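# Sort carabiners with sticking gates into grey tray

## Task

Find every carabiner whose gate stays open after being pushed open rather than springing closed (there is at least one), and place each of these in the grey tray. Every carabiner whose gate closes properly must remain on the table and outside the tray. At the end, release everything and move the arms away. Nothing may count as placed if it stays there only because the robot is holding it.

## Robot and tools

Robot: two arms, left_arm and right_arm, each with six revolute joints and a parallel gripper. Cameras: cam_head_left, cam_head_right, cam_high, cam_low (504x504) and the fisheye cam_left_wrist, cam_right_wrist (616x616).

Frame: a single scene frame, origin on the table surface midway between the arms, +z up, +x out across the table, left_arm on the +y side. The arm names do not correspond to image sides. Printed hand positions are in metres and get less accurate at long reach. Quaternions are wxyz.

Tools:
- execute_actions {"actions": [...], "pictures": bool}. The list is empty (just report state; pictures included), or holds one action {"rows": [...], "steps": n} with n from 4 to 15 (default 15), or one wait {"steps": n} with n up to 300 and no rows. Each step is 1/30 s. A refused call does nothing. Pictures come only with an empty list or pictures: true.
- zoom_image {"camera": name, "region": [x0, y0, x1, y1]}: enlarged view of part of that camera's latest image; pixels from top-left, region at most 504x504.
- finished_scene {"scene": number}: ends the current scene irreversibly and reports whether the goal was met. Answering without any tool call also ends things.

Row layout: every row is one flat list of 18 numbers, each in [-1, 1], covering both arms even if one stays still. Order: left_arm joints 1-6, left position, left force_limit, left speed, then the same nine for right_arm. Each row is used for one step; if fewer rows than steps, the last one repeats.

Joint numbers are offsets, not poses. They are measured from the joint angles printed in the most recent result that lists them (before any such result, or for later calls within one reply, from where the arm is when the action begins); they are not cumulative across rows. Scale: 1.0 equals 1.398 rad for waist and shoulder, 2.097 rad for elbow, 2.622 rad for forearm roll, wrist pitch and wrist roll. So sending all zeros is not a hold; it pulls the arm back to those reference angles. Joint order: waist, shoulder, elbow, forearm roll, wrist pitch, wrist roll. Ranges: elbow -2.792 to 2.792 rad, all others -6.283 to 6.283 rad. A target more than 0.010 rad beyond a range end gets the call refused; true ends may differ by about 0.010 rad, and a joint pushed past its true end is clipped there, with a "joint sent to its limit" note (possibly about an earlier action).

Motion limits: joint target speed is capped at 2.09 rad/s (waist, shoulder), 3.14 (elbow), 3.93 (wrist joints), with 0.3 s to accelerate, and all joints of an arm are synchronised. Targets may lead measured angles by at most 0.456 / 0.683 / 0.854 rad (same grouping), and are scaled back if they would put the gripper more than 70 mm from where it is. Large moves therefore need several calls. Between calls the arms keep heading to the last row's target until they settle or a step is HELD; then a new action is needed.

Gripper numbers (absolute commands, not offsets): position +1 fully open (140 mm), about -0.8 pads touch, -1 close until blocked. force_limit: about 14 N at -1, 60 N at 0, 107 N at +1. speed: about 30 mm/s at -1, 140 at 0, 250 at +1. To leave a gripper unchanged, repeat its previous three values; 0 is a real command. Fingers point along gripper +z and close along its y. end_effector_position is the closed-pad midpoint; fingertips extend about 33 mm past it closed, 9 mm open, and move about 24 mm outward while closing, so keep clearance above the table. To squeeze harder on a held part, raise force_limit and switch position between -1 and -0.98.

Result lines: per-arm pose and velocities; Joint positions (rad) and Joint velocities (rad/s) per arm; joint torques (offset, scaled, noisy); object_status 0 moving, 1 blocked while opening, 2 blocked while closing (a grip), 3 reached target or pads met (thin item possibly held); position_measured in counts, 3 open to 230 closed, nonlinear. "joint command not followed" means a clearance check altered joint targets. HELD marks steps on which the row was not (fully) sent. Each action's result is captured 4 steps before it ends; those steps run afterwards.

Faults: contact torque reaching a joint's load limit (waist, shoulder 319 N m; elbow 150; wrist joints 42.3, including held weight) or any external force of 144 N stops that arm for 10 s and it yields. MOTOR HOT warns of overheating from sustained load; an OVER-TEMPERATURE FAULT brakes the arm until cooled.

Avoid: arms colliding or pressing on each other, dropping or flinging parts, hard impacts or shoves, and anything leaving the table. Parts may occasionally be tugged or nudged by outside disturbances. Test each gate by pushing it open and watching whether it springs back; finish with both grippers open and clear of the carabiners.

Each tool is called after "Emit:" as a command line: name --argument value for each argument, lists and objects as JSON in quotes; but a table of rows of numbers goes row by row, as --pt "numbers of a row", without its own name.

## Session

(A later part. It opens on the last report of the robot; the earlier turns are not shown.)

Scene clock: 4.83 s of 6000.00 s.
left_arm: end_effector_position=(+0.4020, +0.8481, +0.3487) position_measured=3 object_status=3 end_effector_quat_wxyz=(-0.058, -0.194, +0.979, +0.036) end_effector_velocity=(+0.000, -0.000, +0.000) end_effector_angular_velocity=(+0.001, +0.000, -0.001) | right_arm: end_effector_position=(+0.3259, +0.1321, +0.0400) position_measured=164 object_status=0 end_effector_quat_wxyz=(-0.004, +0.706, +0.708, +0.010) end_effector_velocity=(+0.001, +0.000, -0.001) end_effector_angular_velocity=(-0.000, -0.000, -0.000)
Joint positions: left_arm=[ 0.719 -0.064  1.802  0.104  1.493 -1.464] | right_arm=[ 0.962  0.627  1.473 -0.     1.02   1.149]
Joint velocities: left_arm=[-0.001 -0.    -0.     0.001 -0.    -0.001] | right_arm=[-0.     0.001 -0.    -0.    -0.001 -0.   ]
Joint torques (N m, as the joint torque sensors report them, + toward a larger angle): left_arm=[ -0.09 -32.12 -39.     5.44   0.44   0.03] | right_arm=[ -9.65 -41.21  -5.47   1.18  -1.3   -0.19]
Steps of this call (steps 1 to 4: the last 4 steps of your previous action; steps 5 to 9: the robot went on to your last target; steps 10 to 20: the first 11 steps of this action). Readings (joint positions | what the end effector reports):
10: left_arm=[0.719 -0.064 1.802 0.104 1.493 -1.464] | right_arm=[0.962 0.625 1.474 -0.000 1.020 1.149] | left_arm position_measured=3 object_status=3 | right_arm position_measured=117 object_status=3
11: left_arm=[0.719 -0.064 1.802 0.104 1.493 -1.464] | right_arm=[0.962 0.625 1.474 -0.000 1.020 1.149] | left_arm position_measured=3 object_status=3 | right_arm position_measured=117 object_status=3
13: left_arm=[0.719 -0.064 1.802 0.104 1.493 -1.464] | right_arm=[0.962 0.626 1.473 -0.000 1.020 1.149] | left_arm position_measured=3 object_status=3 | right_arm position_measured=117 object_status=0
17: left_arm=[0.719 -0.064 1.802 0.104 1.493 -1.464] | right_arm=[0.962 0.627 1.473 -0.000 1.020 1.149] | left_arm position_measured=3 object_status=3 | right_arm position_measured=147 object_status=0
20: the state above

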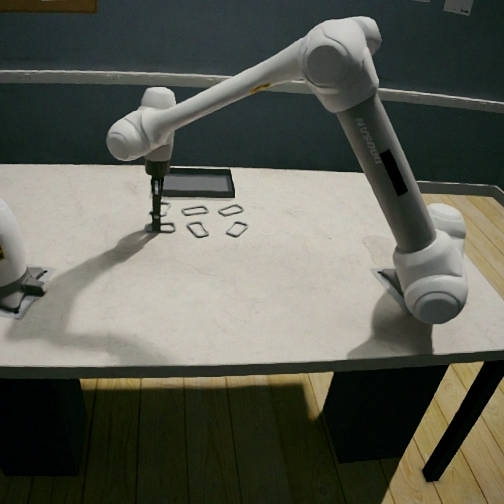

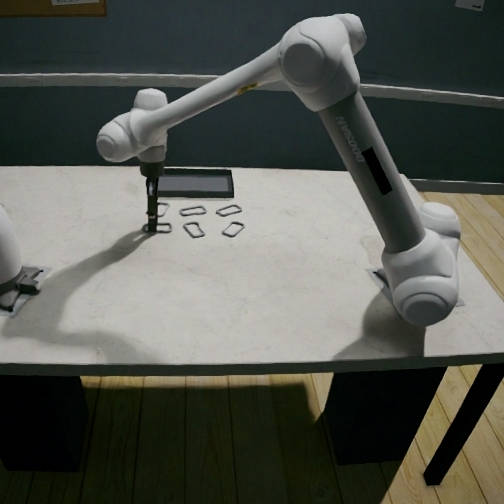

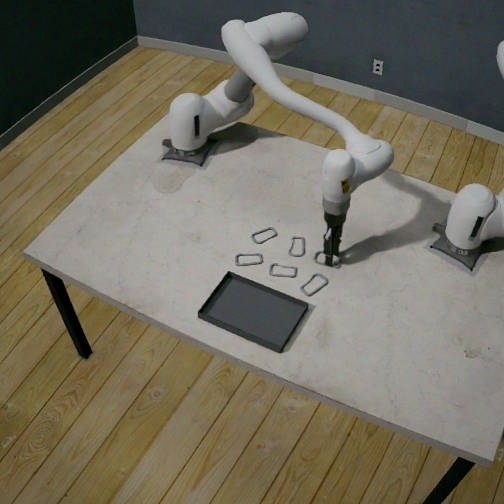

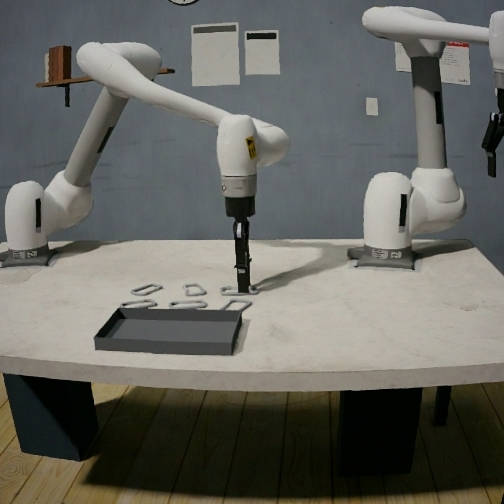

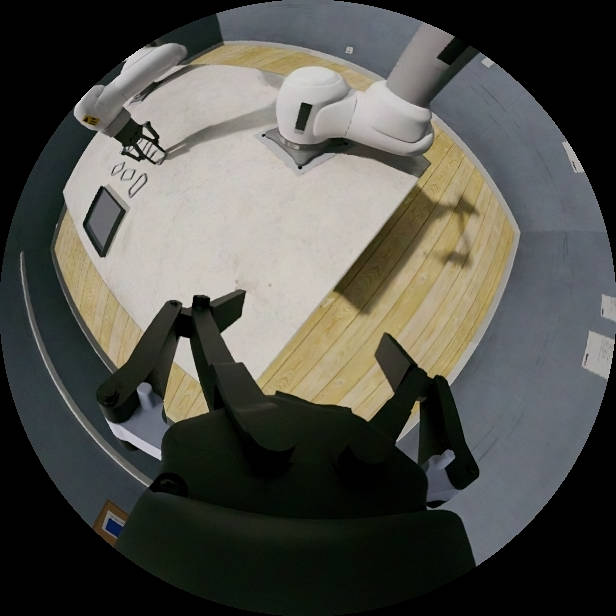

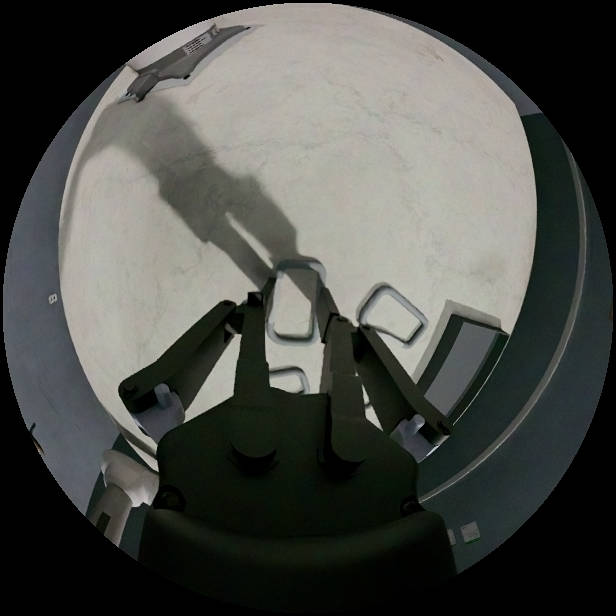

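Emit:
execute_actions --actions '[{"rows":[[0,0,0,0,0,0,1,-0.3,0.6,0,-0.003,0,0,0,0,0.1,-0.3,0.8]],"steps":12}]' --pictures true

Emit:
zoom_image --camera "cam_right_wrist" --region '[240,240,360,360]'

Scene clock: 5.33 s of 6000.00 s.
left_arm: end_effector_position=(+0.4020, +0.8481, +0.3487) position_measured=3 object_status=3 end_effector_quat_wxyz=(-0.058, -0.194, +0.979, +0.036) end_effector_velocity=(-0.000, -0.000, +0.000) end_effector_angular_velocity=(-0.000, -0.001, +0.000) | right_arm: end_effector_position=(+0.3260, +0.1323, +0.0428) position_measured=117 object_status=0 end_effector_quat_wxyz=(-0.004, +0.706, +0.708, +0.012) end_effector_velocity=(+0.002, +0.003, +0.009) end_effector_angular_velocity=(+0.012, -0.005, -0.002)
Joint positions: left_arm=[ 0.719 -0.064  1.802  0.104  1.493 -1.464] | right_arm=[ 0.962  0.623  1.473 -0.001  1.02   1.149]
Joint velocities: left_arm=[ 0.    -0.    -0.    -0.001 -0.     0.   ] | right_arm=[-0.    -0.008 -0.005  0.    -0.     0.001]
Joint torques (N m, as the joint torque sensors report them, + toward a larger angle): left_arm=[ -0.19 -32.31 -38.95   5.47   0.42   0.06] | right_arm=[  4.   -96.58 -34.38   3.84  -0.38  -0.31]
Steps of this call (steps 1 to 4: the last 4 steps of your previous action; steps 5 to 7: the robot went on to your last target; steps 8 to 15: the first 8 steps of this action). Readings (joint positions | what the end effector reports):
8: left_arm=[0.719 -0.064 1.802 0.104 1.493 -1.464] | right_arm=[0.962 0.627 1.473 -0.000 1.020 1.149] | left_arm position_measured=3 object_status=3 | right_arm position_measured=171 object_status=0
9: left_arm=[0.719 -0.064 1.802 0.104 1.493 -1.464] | right_arm=[0.962 0.626 1.474 -0.000 1.020 1.149] | left_arm position_measured=3 object_status=3 | right_arm position_measured=169 object_status=0
11: left_arm=[0.719 -0.064 1.802 0.104 1.493 -1.464] | right_arm=[0.962 0.625 1.474 -0.001 1.020 1.149] | left_arm position_measured=3 object_status=3 | right_arm position_measured=142 object_status=0
15: the state above

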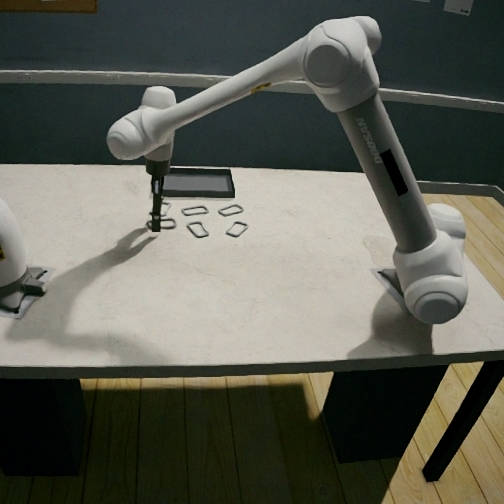

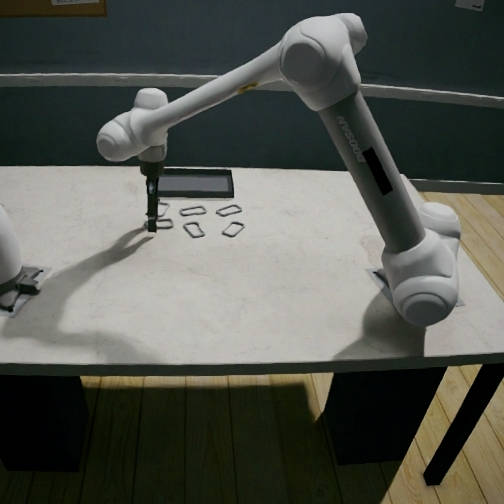

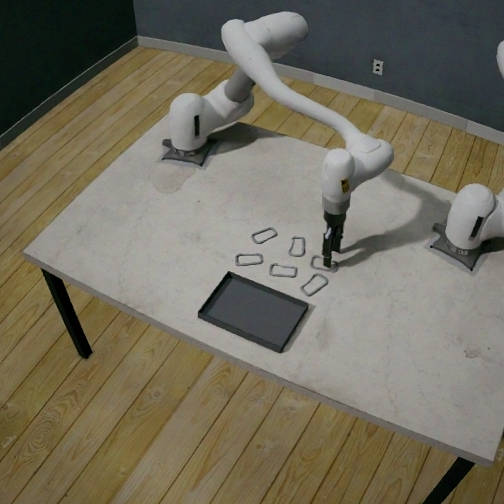

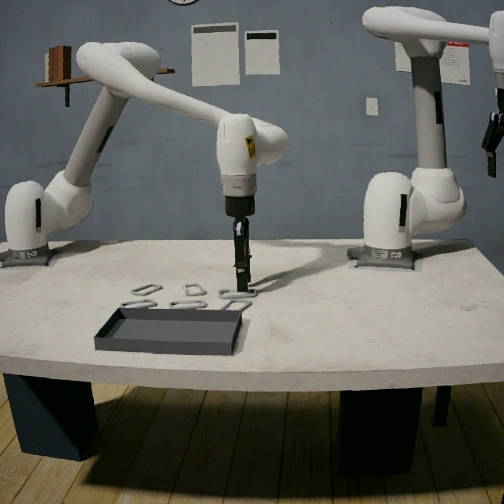

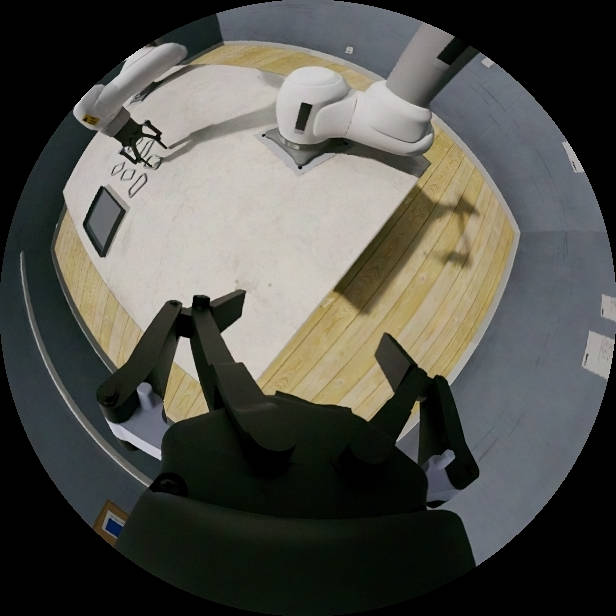

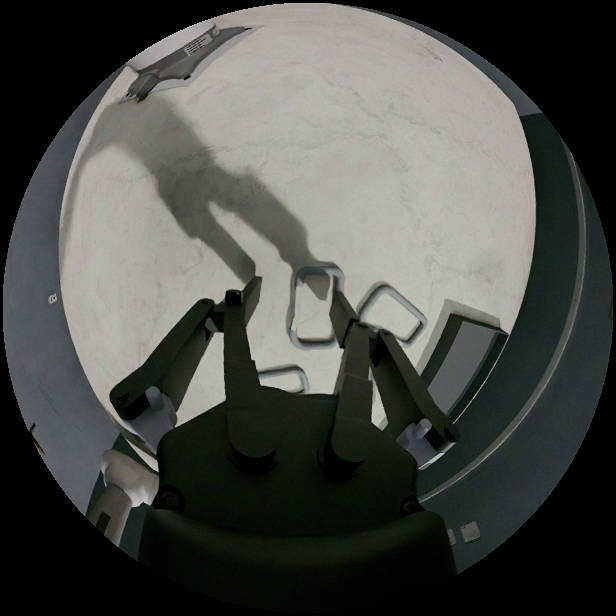

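Region (240, 240, 360, 360) of cam_right_wrist's 616x616 image, scaled by 4.200, with more detail than that image has.

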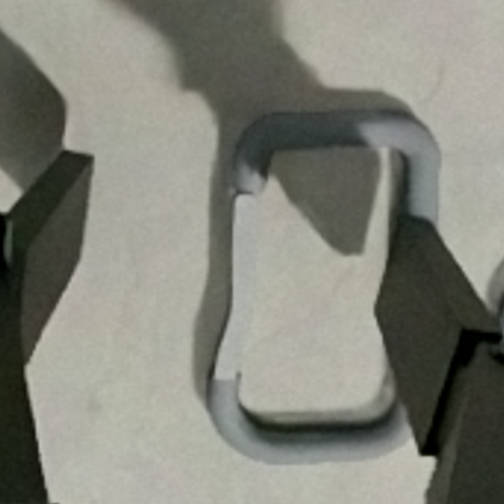

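Emit:
execute_actions --actions '[{"rows":[[0,0,0,0,0,0,1,-0.3,0.6,0,-0.0079,-0.0056,0,0.0087,0,0.1,-0.3,0.8],[0,0,0,0,0,0,1,-0.3,0.6,0,-0.0079,-0.0056,0,0.0087,0,0.1,-0.3,0.8],[0,0,0,0,0,0,1,-0.3,0.6,0,-0.0079,-0.0056,0,0.0087,0,0.1,-0.3,0.8],[0,0,0,0,0,0,1,-0.3,0.6,0,-0.0079,-0.0056,0,0.0087,0,0.1,-0.3,0.8],[0,0,0,0,0,0,1,-0.3,0.6,-0.0254,-0.0134,0.0065,0,0.002,-0.0135,0.1,-0.3,0.8]],"steps":15}]' --pictures true

Scene clock: 6.10 s of 6000.00 s.
left_arm: end_effector_position=(+0.4020, +0.8481, +0.3487) position_measured=3 object_status=3 end_effector_quat_wxyz=(-0.058, -0.194, +0.979, +0.036) end_effector_velocity=(+0.001, -0.001, -0.001) end_effector_angular_velocity=(-0.001, +0.001, -0.003) | right_arm: end_effector_position=(+0.3487, +0.1147, +0.0523) position_measured=117 object_status=3 end_effector_quat_wxyz=(-0.004, +0.706, +0.708, +0.012) end_effector_velocity=(+0.025, -0.020, -0.003) end_effector_angular_velocity=(+0.002, -0.002, +0.003)
Joint positions: left_arm=[ 0.719 -0.064  1.802  0.104  1.493 -1.464] | right_arm=[ 0.929  0.605  1.485 -0.     1.026  1.116]
Joint velocities: left_arm=[-0.002  0.001  0.    -0.001  0.     0.001] | right_arm=[-0.037 -0.011  0.025  0.    -0.017 -0.04 ]
Joint torques (N m, as the joint torque sensors report them, + toward a larger angle): left_arm=[  0.39 -32.89 -38.95   5.47   0.34  -0.01] | right_arm=[  9.73 -94.37 -35.55   4.04  -0.11  -0.7 ]
Steps of this call (steps 1 to 4: the last 4 steps of your previous action; steps 5 to 12: the robot went on to your last target; steps 13 to 23: the first 11 steps of this action). Readings (joint positions | what the end effector reports):
13: left_arm=[0.719 -0.064 1.802 0.104 1.493 -1.464] | right_arm=[0.962 0.623 1.473 -0.000 1.020 1.149] | left_arm position_measured=3 object_status=3 | right_arm position_measured=117 object_status=3
14: left_arm=[0.719 -0.064 1.802 0.104 1.493 -1.464] | right_arm=[0.962 0.621 1.471 -0.000 1.024 1.149] | left_arm position_measured=3 object_status=3 | right_arm position_measured=117 object_status=3
16: left_arm=[0.719 -0.064 1.802 0.104 1.493 -1.464] | right_arm=[0.962 0.615 1.465 -0.000 1.035 1.149] | left_arm position_measured=3 object_status=3 | right_arm position_measured=117 object_status=3
20: left_arm=[0.719 -0.064 1.802 0.104 1.493 -1.464] | right_arm=[0.941 0.608 1.477 -0.000 1.031 1.128] | left_arm position_measured=3 object_status=3 | right_arm position_measured=117 object_status=3
23: the state above

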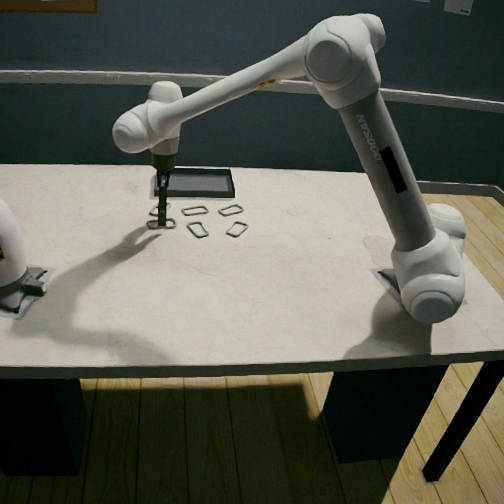

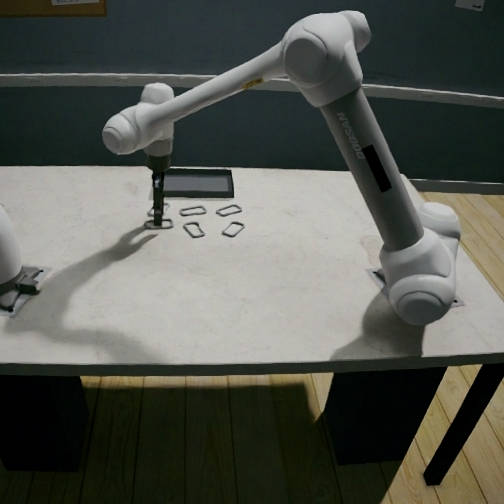

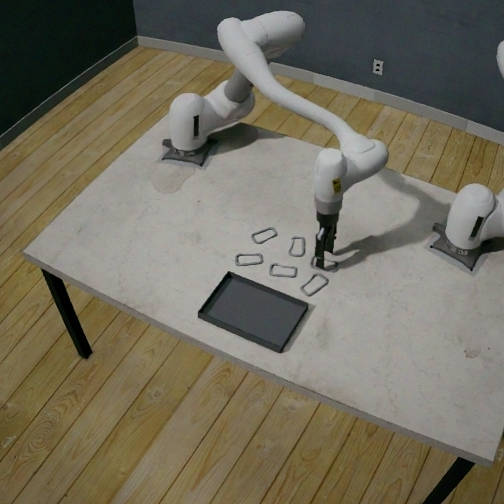

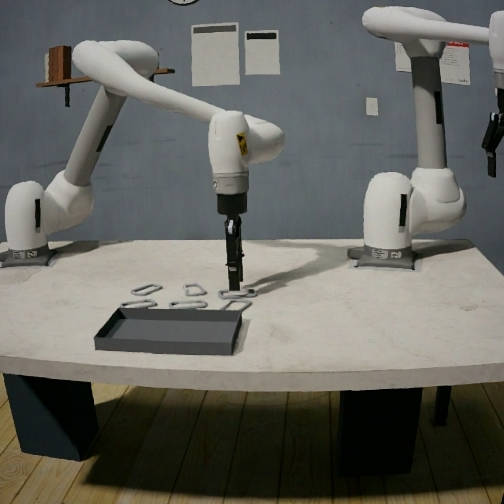

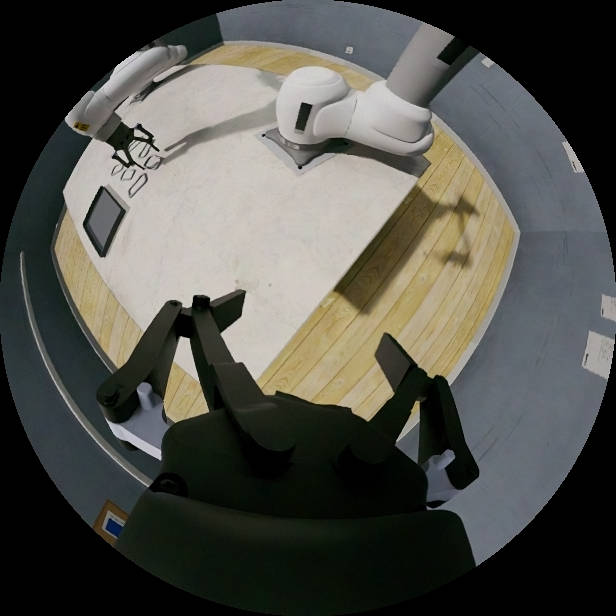

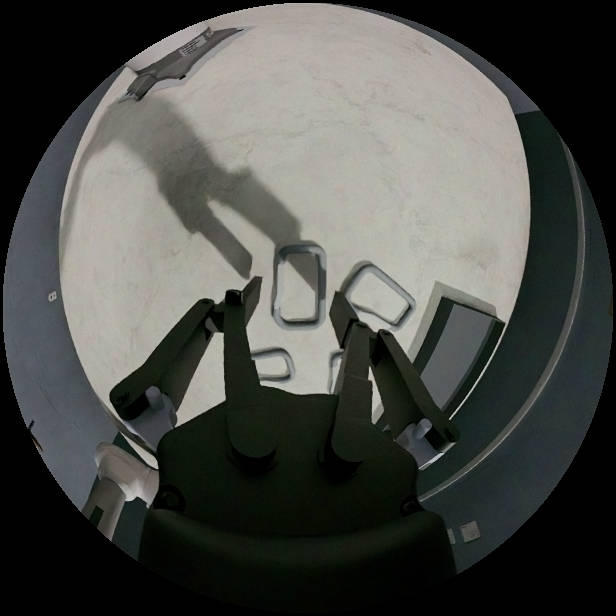

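Emit:
execute_actions --actions '[{"steps":4}]'

Emit:
execute_actions --actions '[{"rows":[[0,0,0,0,0,0,1,-0.3,0.6,0,0.0067,0.0048,0,-0.0074,0,0.1,-0.3,0.8]],"steps":13}]'

Emit:
execute_actions --actions '[{"rows":[[0,0,0,0,0,0,1,-0.3,0.6,0,0,0,0,0,0,-0.36,-0.3,0.25]],"steps":14}]' --pictures true

Emit:
execute_actions --actions '[{"rows":[[0,0,0,0,0,0,1,-0.3,0.6,0,-0.003,0,0,0,0,0.1,-0.3,0.8]],"steps":15}]' --pictures true

Scene clock: 6.37 s of 6000.00 s.
left_arm: end_effector_position=(+0.4020, +0.8481, +0.3487) position_measured=3 object_status=3 end_effector_quat_wxyz=(-0.058, -0.194, +0.979, +0.036) end_effector_velocity=(-0.000, +0.001, -0.001) end_effector_angular_velocity=(-0.000, +0.001, +0.001) | right_arm: end_effector_position=(+0.3503, +0.1133, +0.0520) position_measured=117 object_status=3 end_effector_quat_wxyz=(-0.004, +0.706, +0.708, +0.012) end_effector_velocity=(+0.001, -0.001, +0.001) end_effector_angular_velocity=(+0.001, -0.001, +0.001)
Joint positions: left_arm=[ 0.719 -0.064  1.802  0.104  1.493 -1.464] | right_arm=[ 0.927  0.605  1.487 -0.001  1.025  1.114]
Joint velocities: left_arm=[ 0.001  0.001  0.     0.    -0.    -0.   ] | right_arm=[-0.001 -0.001  0.001 -0.    -0.    -0.002]
Joint torques (N m, as the joint torque sensors report them, + toward a larger angle): left_arm=[ -0.48 -32.5  -39.19   5.38   0.37   0.  ] | right_arm=[  2.67 -97.77 -33.04   4.02  -0.09  -0.02]
Kept back: nothing.
Steps of this call (steps 1 to 4: the last 4 steps of your previous action; steps 5 to 8: the robot went on to your last target). Readings (joint positions | what the end effector reports):
1: left_arm=[0.719 -0.064 1.802 0.104 1.493 -1.464] | right_arm=[0.928 0.605 1.486 -0.000 1.026 1.115] | left_arm position_measured=3 object_status=3 | right_arm position_measured=117 object_status=3
2: left_arm=[0.719 -0.064 1.802 0.104 1.493 -1.464] | right_arm=[0.928 0.605 1.486 -0.000 1.025 1.115] | left_arm position_measured=3 object_status=3 | right_arm position_measured=117 object_status=3
4: left_arm=[0.719 -0.064 1.802 0.104 1.493 -1.464] | right_arm=[0.927 0.605 1.487 -0.001 1.025 1.114] | left_arm position_measured=3 object_status=3 | right_arm position_measured=117 object_status=3
8: the state above

Scene clock: 6.67 s of 6000.00 s.
left_arm: end_effector_position=(+0.4020, +0.8481, +0.3487) position_measured=3 object_status=3 end_effector_quat_wxyz=(-0.058, -0.194, +0.979, +0.036) end_effector_velocity=(-0.001, +0.001, +0.001) end_effector_angular_velocity=(+0.001, -0.001, +0.003) | right_arm: end_effector_position=(+0.3501, +0.1126, +0.0398) position_measured=117 object_status=3 end_effector_quat_wxyz=(-0.004, +0.706, +0.708, +0.012) end_effector_velocity=(-0.000, -0.001, -0.007) end_effector_angular_velocity=(-0.002, +0.001, -0.001)
Joint positions: left_arm=[ 0.719 -0.064  1.802  0.104  1.493 -1.464] | right_arm=[ 0.927  0.614  1.497 -0.001  1.006  1.114]
Joint velocities: left_arm=[ 0.002 -0.001 -0.     0.    -0.    -0.001] | right_arm=[-0.     0.006  0.004  0.    -0.008  0.001]
Joint torques (N m, as the joint torque sensors report them, + toward a larger angle): left_arm=[ -0.04 -31.93 -38.94   5.47   0.41  -0.13] | right_arm=[  2.5  -98.05 -34.87   3.9    0.12  -0.19]
Steps of this call (steps 1 to 9: the first 9 steps of this action). Readings (joint positions | what the end effector reports):
1: left_arm=[0.719 -0.064 1.802 0.104 1.493 -1.464] | right_arm=[0.927 0.605 1.487 -0.001 1.025 1.114] | left_arm position_measured=3 object_status=3 | right_arm position_measured=117 object_status=3
2: left_arm=[0.719 -0.064 1.802 0.104 1.493 -1.464] | right_arm=[0.927 0.606 1.489 -0.001 1.021 1.114] | left_arm position_measured=3 object_status=3 | right_arm position_measured=117 object_status=3
4: left_arm=[0.719 -0.064 1.802 0.104 1.493 -1.464] | right_arm=[0.927 0.611 1.494 -0.001 1.012 1.114] | left_arm position_measured=3 object_status=3 | right_arm position_measured=117 object_status=3
8: left_arm=[0.719 -0.064 1.802 0.104 1.493 -1.464] | right_arm=[0.927 0.614 1.496 -0.001 1.007 1.114] | left_arm position_measured=3 object_status=3 | right_arm position_measured=117 object_status=3
9: the state above

Scene clock: 7.13 s of 6000.00 s.
left_arm: end_effector_position=(+0.4020, +0.8481, +0.3487) position_measured=3 object_status=3 end_effector_quat_wxyz=(-0.058, -0.194, +0.979, +0.036) end_effector_velocity=(+0.000, -0.000, -0.000) end_effector_angular_velocity=(-0.000, +0.001, -0.002) | right_arm: end_effector_position=(+0.3502, +0.1130, +0.0400) position_measured=174 object_status=0 end_effector_quat_wxyz=(-0.004, +0.706, +0.708, +0.012) end_effector_velocity=(+0.000, -0.001, +0.001) end_effector_angular_velocity=(-0.000, -0.001, +0.001)
Joint positions: left_arm=[ 0.719 -0.064  1.802  0.104  1.493 -1.464] | right_arm=[ 0.927  0.614  1.496 -0.     1.006  1.114]
Joint velocities: left_arm=[-0.001  0.001 -0.     0.    -0.     0.001] | right_arm=[-0.    -0.002  0.002 -0.001 -0.    -0.   ]
Joint torques (N m, as the joint torque sensors report them, + toward a larger angle): left_arm=[  0.4  -32.39 -39.03   5.48   0.35  -0.02] | right_arm=[ -3.89 -16.05  12.57   2.06   1.14   0.03]
Steps of this call (steps 1 to 4: the last 4 steps of your previous action; steps 5 to 14: the first 10 steps of this action, its rows measured from where the robot was after step 4). Readings (joint positions | what the end effector reports):
4: left_arm=[0.719 -0.064 1.802 0.104 1.493 -1.464] | right_arm=[0.927 0.614 1.497 -0.001 1.006 1.114] | left_arm position_measured=3 object_status=3 | right_arm position_measured=117 object_status=3
5: left_arm=[0.719 -0.064 1.802 0.104 1.493 -1.464] | right_arm=[0.927 0.614 1.497 -0.001 1.006 1.114] | left_arm position_measured=3 object_status=3 | right_arm position_measured=117 object_status=0
6: left_arm=[0.719 -0.064 1.802 0.104 1.493 -1.464] | right_arm=[0.927 0.614 1.497 -0.001 1.006 1.114] | left_arm position_measured=3 object_status=3 | right_arm position_measured=120 object_status=0
8: left_arm=[0.719 -0.064 1.802 0.104 1.493 -1.464] | right_arm=[0.927 0.614 1.497 -0.001 1.006 1.114] | left_arm position_measured=3 object_status=3 | right_arm position_measured=138 object_status=0
12: left_arm=[0.719 -0.064 1.802 0.104 1.493 -1.464] | right_arm=[0.927 0.614 1.496 -0.000 1.006 1.114] | left_arm position_measured=3 object_status=3 | right_arm position_measured=172 object_status=0
14: the state above

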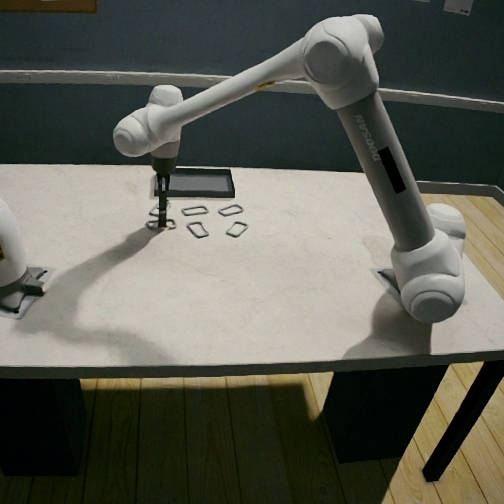

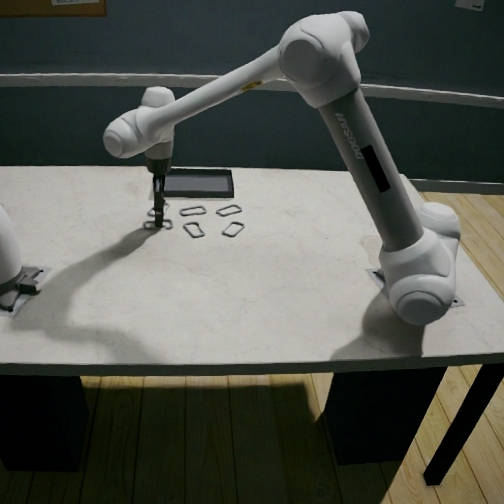

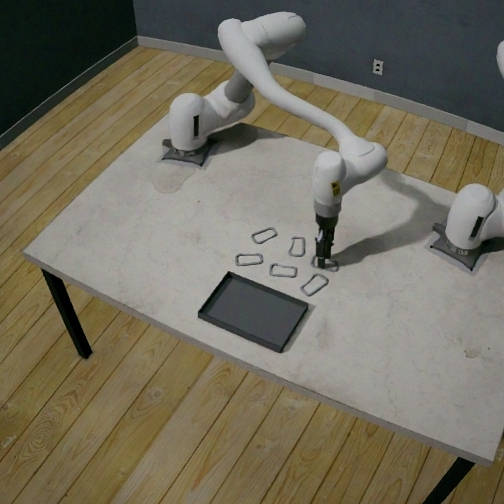

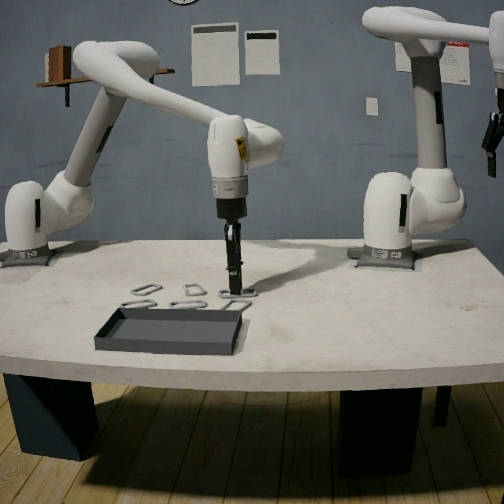

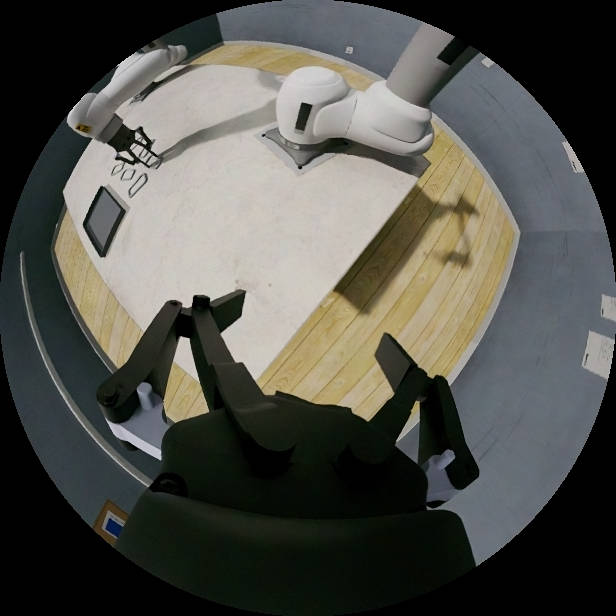

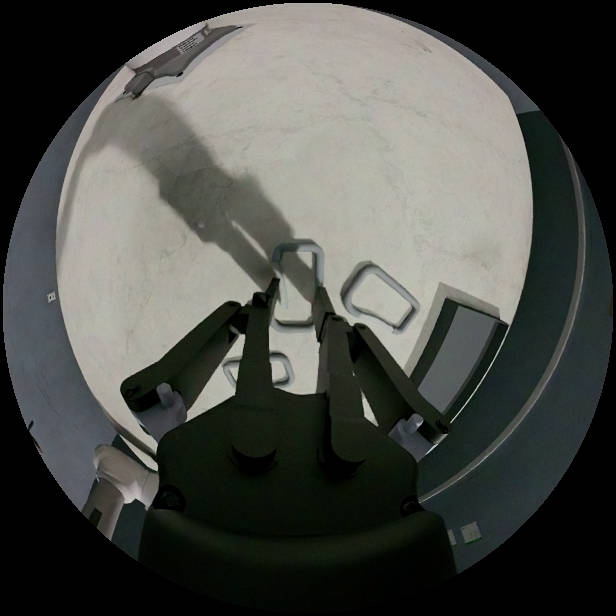

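Scene clock: 7.63 s of 6000.00 s.
left_arm: end_effector_position=(+0.4020, +0.8481, +0.3487) position_measured=3 object_status=3 end_effector_quat_wxyz=(-0.058, -0.194, +0.979, +0.036) end_effector_velocity=(-0.000, +0.001, -0.000) end_effector_angular_velocity=(-0.001, +0.001, +0.001) | right_arm: end_effector_position=(+0.3503, +0.1132, +0.0431) position_measured=117 object_status=0 end_effector_quat_wxyz=(-0.005, +0.706, +0.708, +0.014) end_effector_velocity=(+0.000, +0.001, +0.002) end_effector_angular_velocity=(+0.002, -0.001, -0.001)
Joint positions: left_arm=[ 0.719 -0.064  1.802  0.104  1.493 -1.464] | right_arm=[ 0.927  0.61   1.497 -0.001  1.006  1.114]
Joint velocities: left_arm=[ 0.002  0.001 -0.    -0.     0.     0.001] | right_arm=[ 0.    -0.001 -0.001  0.001 -0.     0.   ]
Joint torques (N m, as the joint torque sensors report them, + toward a larger angle): left_arm=[ -0.32 -31.77 -39.2    5.42   0.35   0.03] | right_arm=[  2.75 -97.76 -34.46   3.9   -0.14  -0.24]
Steps of this call (steps 1 to 4: the last 4 steps of your previous action; steps 5 to 15: the first 11 steps of this action, its rows measured from where the robot was after step 4). Readings (joint positions | what the end effector reports):
4: left_arm=[0.719 -0.064 1.802 0.104 1.493 -1.464] | right_arm=[0.927 0.614 1.497 -0.000 1.006 1.114] | left_arm position_measured=3 object_status=3 | right_arm position_measured=174 object_status=3
5: left_arm=[0.719 -0.064 1.802 0.104 1.493 -1.464] | right_arm=[0.927 0.614 1.497 -0.000 1.006 1.114] | left_arm position_measured=3 object_status=3 | right_arm position_measured=174 object_status=0
6: left_arm=[0.719 -0.064 1.802 0.104 1.493 -1.464] | right_arm=[0.927 0.613 1.497 -0.000 1.006 1.114] | left_arm position_measured=3 object_status=3 | right_arm position_measured=170 object_status=0
8: left_arm=[0.719 -0.064 1.802 0.104 1.493 -1.464] | right_arm=[0.927 0.612 1.498 -0.001 1.006 1.114] | left_arm position_measured=3 object_status=3 | right_arm position_measured=145 object_status=0
12: left_arm=[0.719 -0.064 1.802 0.104 1.493 -1.464] | right_arm=[0.927 0.610 1.497 -0.001 1.006 1.114] | left_arm position_measured=3 object_status=3 | right_arm position_measured=117 object_status=0
15: the state above

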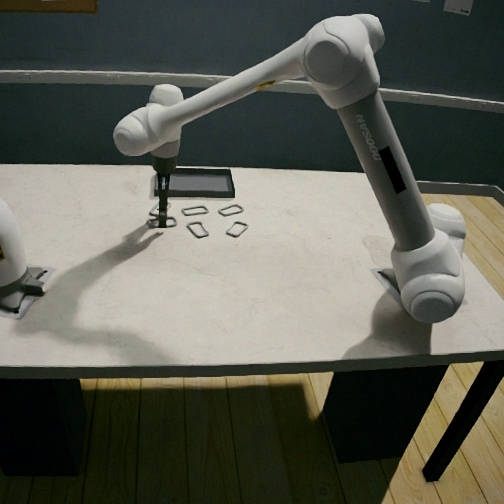

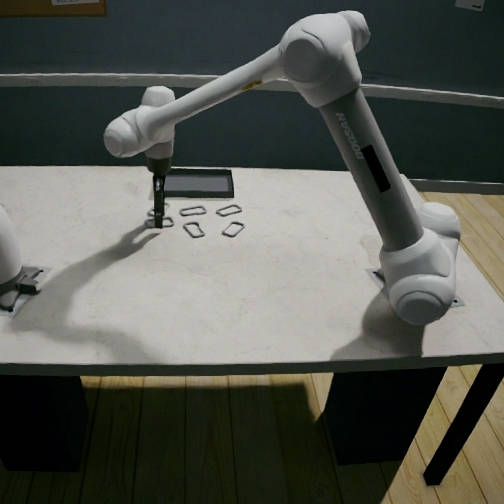

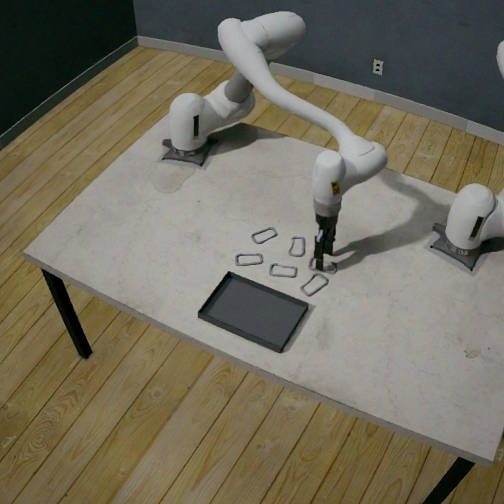

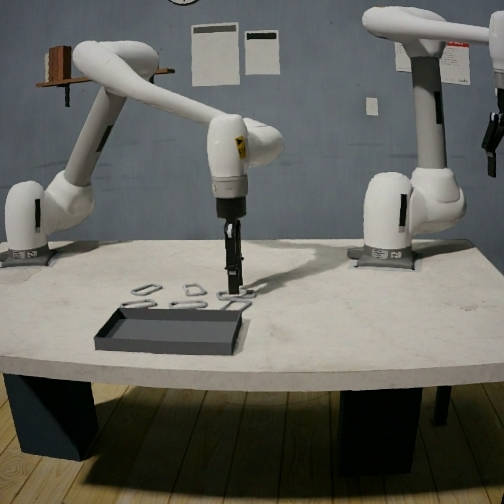

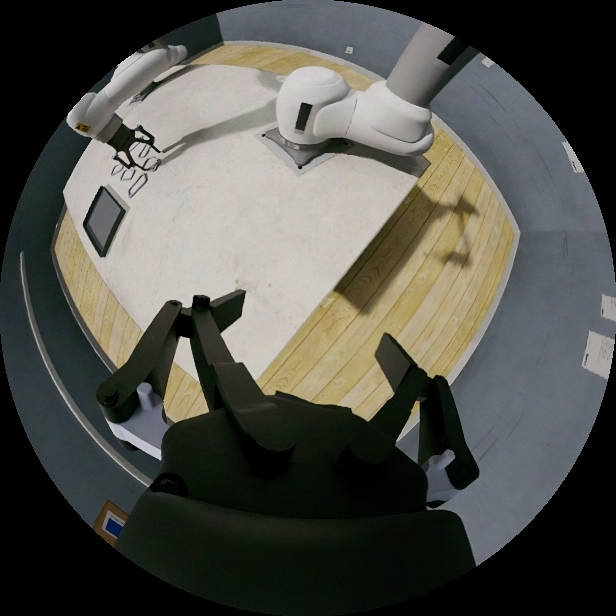

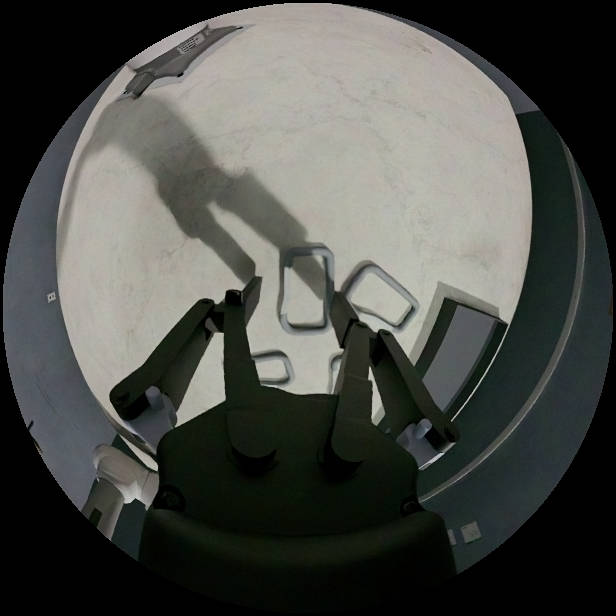

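Emit:
execute_actions --actions '[]'

Scene clock: 8.17 s of 6000.00 s.
left_arm: end_effector_position=(+0.4020, +0.8481, +0.3487) position_measured=3 object_status=3 end_effector_quat_wxyz=(-0.058, -0.194, +0.979, +0.036) end_effector_velocity=(-0.000, +0.000, -0.000) end_effector_angular_velocity=(-0.000, +0.000, -0.000) | right_arm: end_effector_position=(+0.3503, +0.1133, +0.0434) position_measured=117 object_status=3 end_effector_quat_wxyz=(-0.005, +0.706, +0.708, +0.014) end_effector_velocity=(+0.000, +0.000, +0.001) end_effector_angular_velocity=(+0.001, -0.001, +0.001)
Joint positions: left_arm=[ 0.719 -0.064  1.802  0.104  1.493 -1.464] | right_arm=[ 0.927  0.609  1.497 -0.     1.006  1.114]
Joint velocities: left_arm=[ 0.001  0.    -0.    -0.     0.     0.001] | right_arm=[ 0.    -0.001 -0.    -0.    -0.    -0.001]
Joint torques (N m, as the joint torque sensors report them, + toward a larger angle): left_arm=[ -0.44 -32.59 -39.48   5.41   0.34   0.02] | right_arm=[  2.42 -97.47 -33.61   3.78  -0.09  -0.31]
Kept back: nothing.
Steps of this call (steps 1 to 4: the last 4 steps of your previous action; steps 5 to 15: the robot went on to your last target; step 16: nothing new was sent). Readings (joint positions | what the end effector reports):
1: left_arm=[0.719 -0.064 1.802 0.104 1.493 -1.464] | right_arm=[0.927 0.610 1.497 -0.001 1.006 1.114] | left_arm position_measured=3 object_status=3 | right_arm position_measured=117 object_status=0
2: left_arm=[0.719 -0.064 1.802 0.104 1.493 -1.464] | right_arm=[0.927 0.610 1.497 -0.001 1.006 1.114] | left_arm position_measured=3 object_status=3 | right_arm position_measured=117 object_status=0
4: left_arm=[0.719 -0.064 1.802 0.104 1.493 -1.464] | right_arm=[0.927 0.610 1.497 -0.001 1.006 1.114] | left_arm position_measured=3 object_status=3 | right_arm position_measured=117 object_status=3
8: left_arm=[0.719 -0.064 1.802 0.104 1.493 -1.464] | right_arm=[0.927 0.609 1.497 -0.000 1.006 1.114] | left_arm position_measured=3 object_status=3 | right_arm position_measured=117 object_status=3
16: the state above
All arms were judged still, so your last target was given up. Only a new action makes them travel on or press farther. Fingers that are still opening or closing keep moving.

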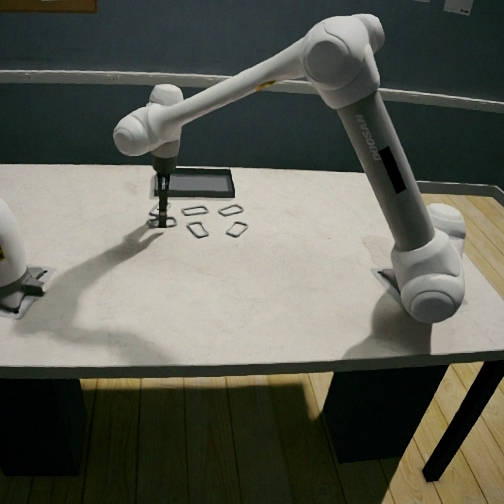

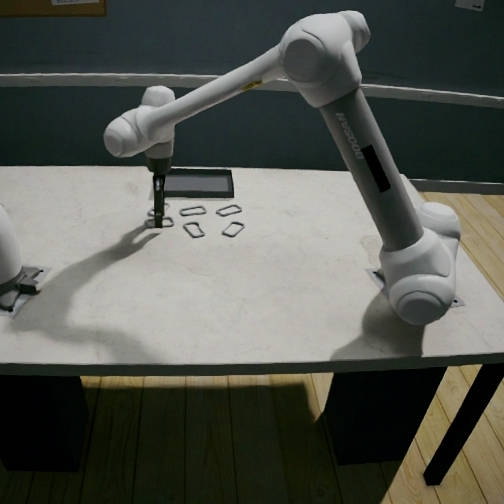

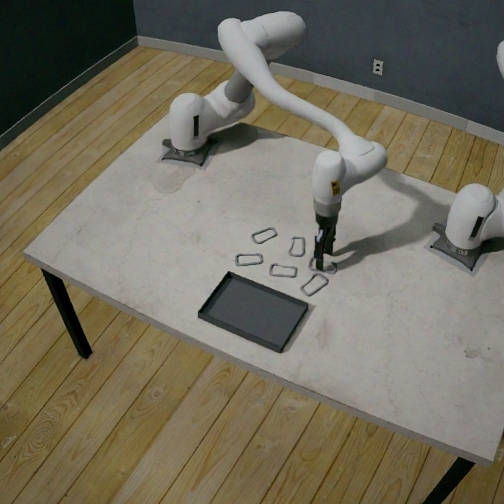

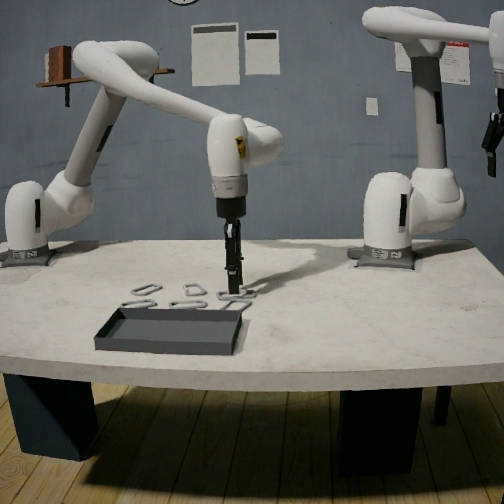

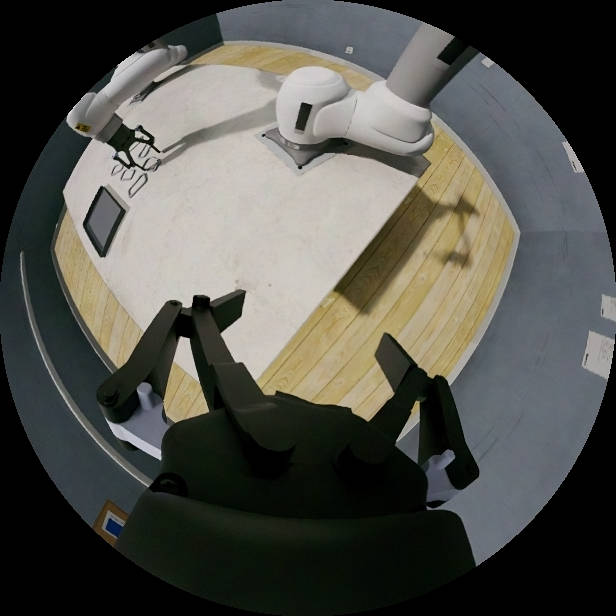

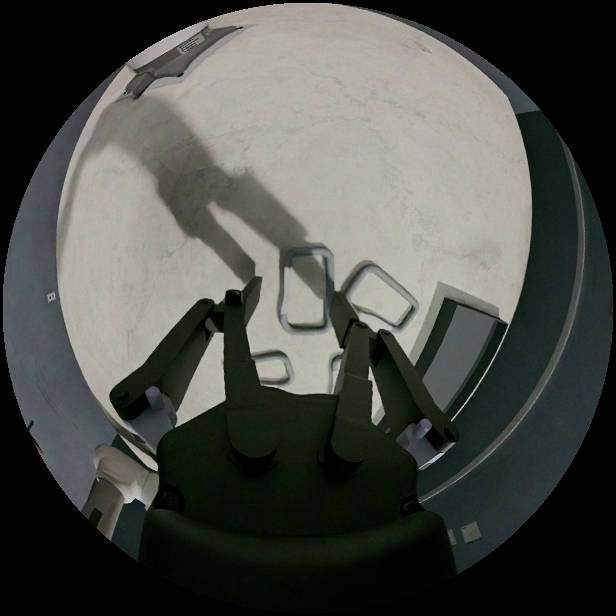

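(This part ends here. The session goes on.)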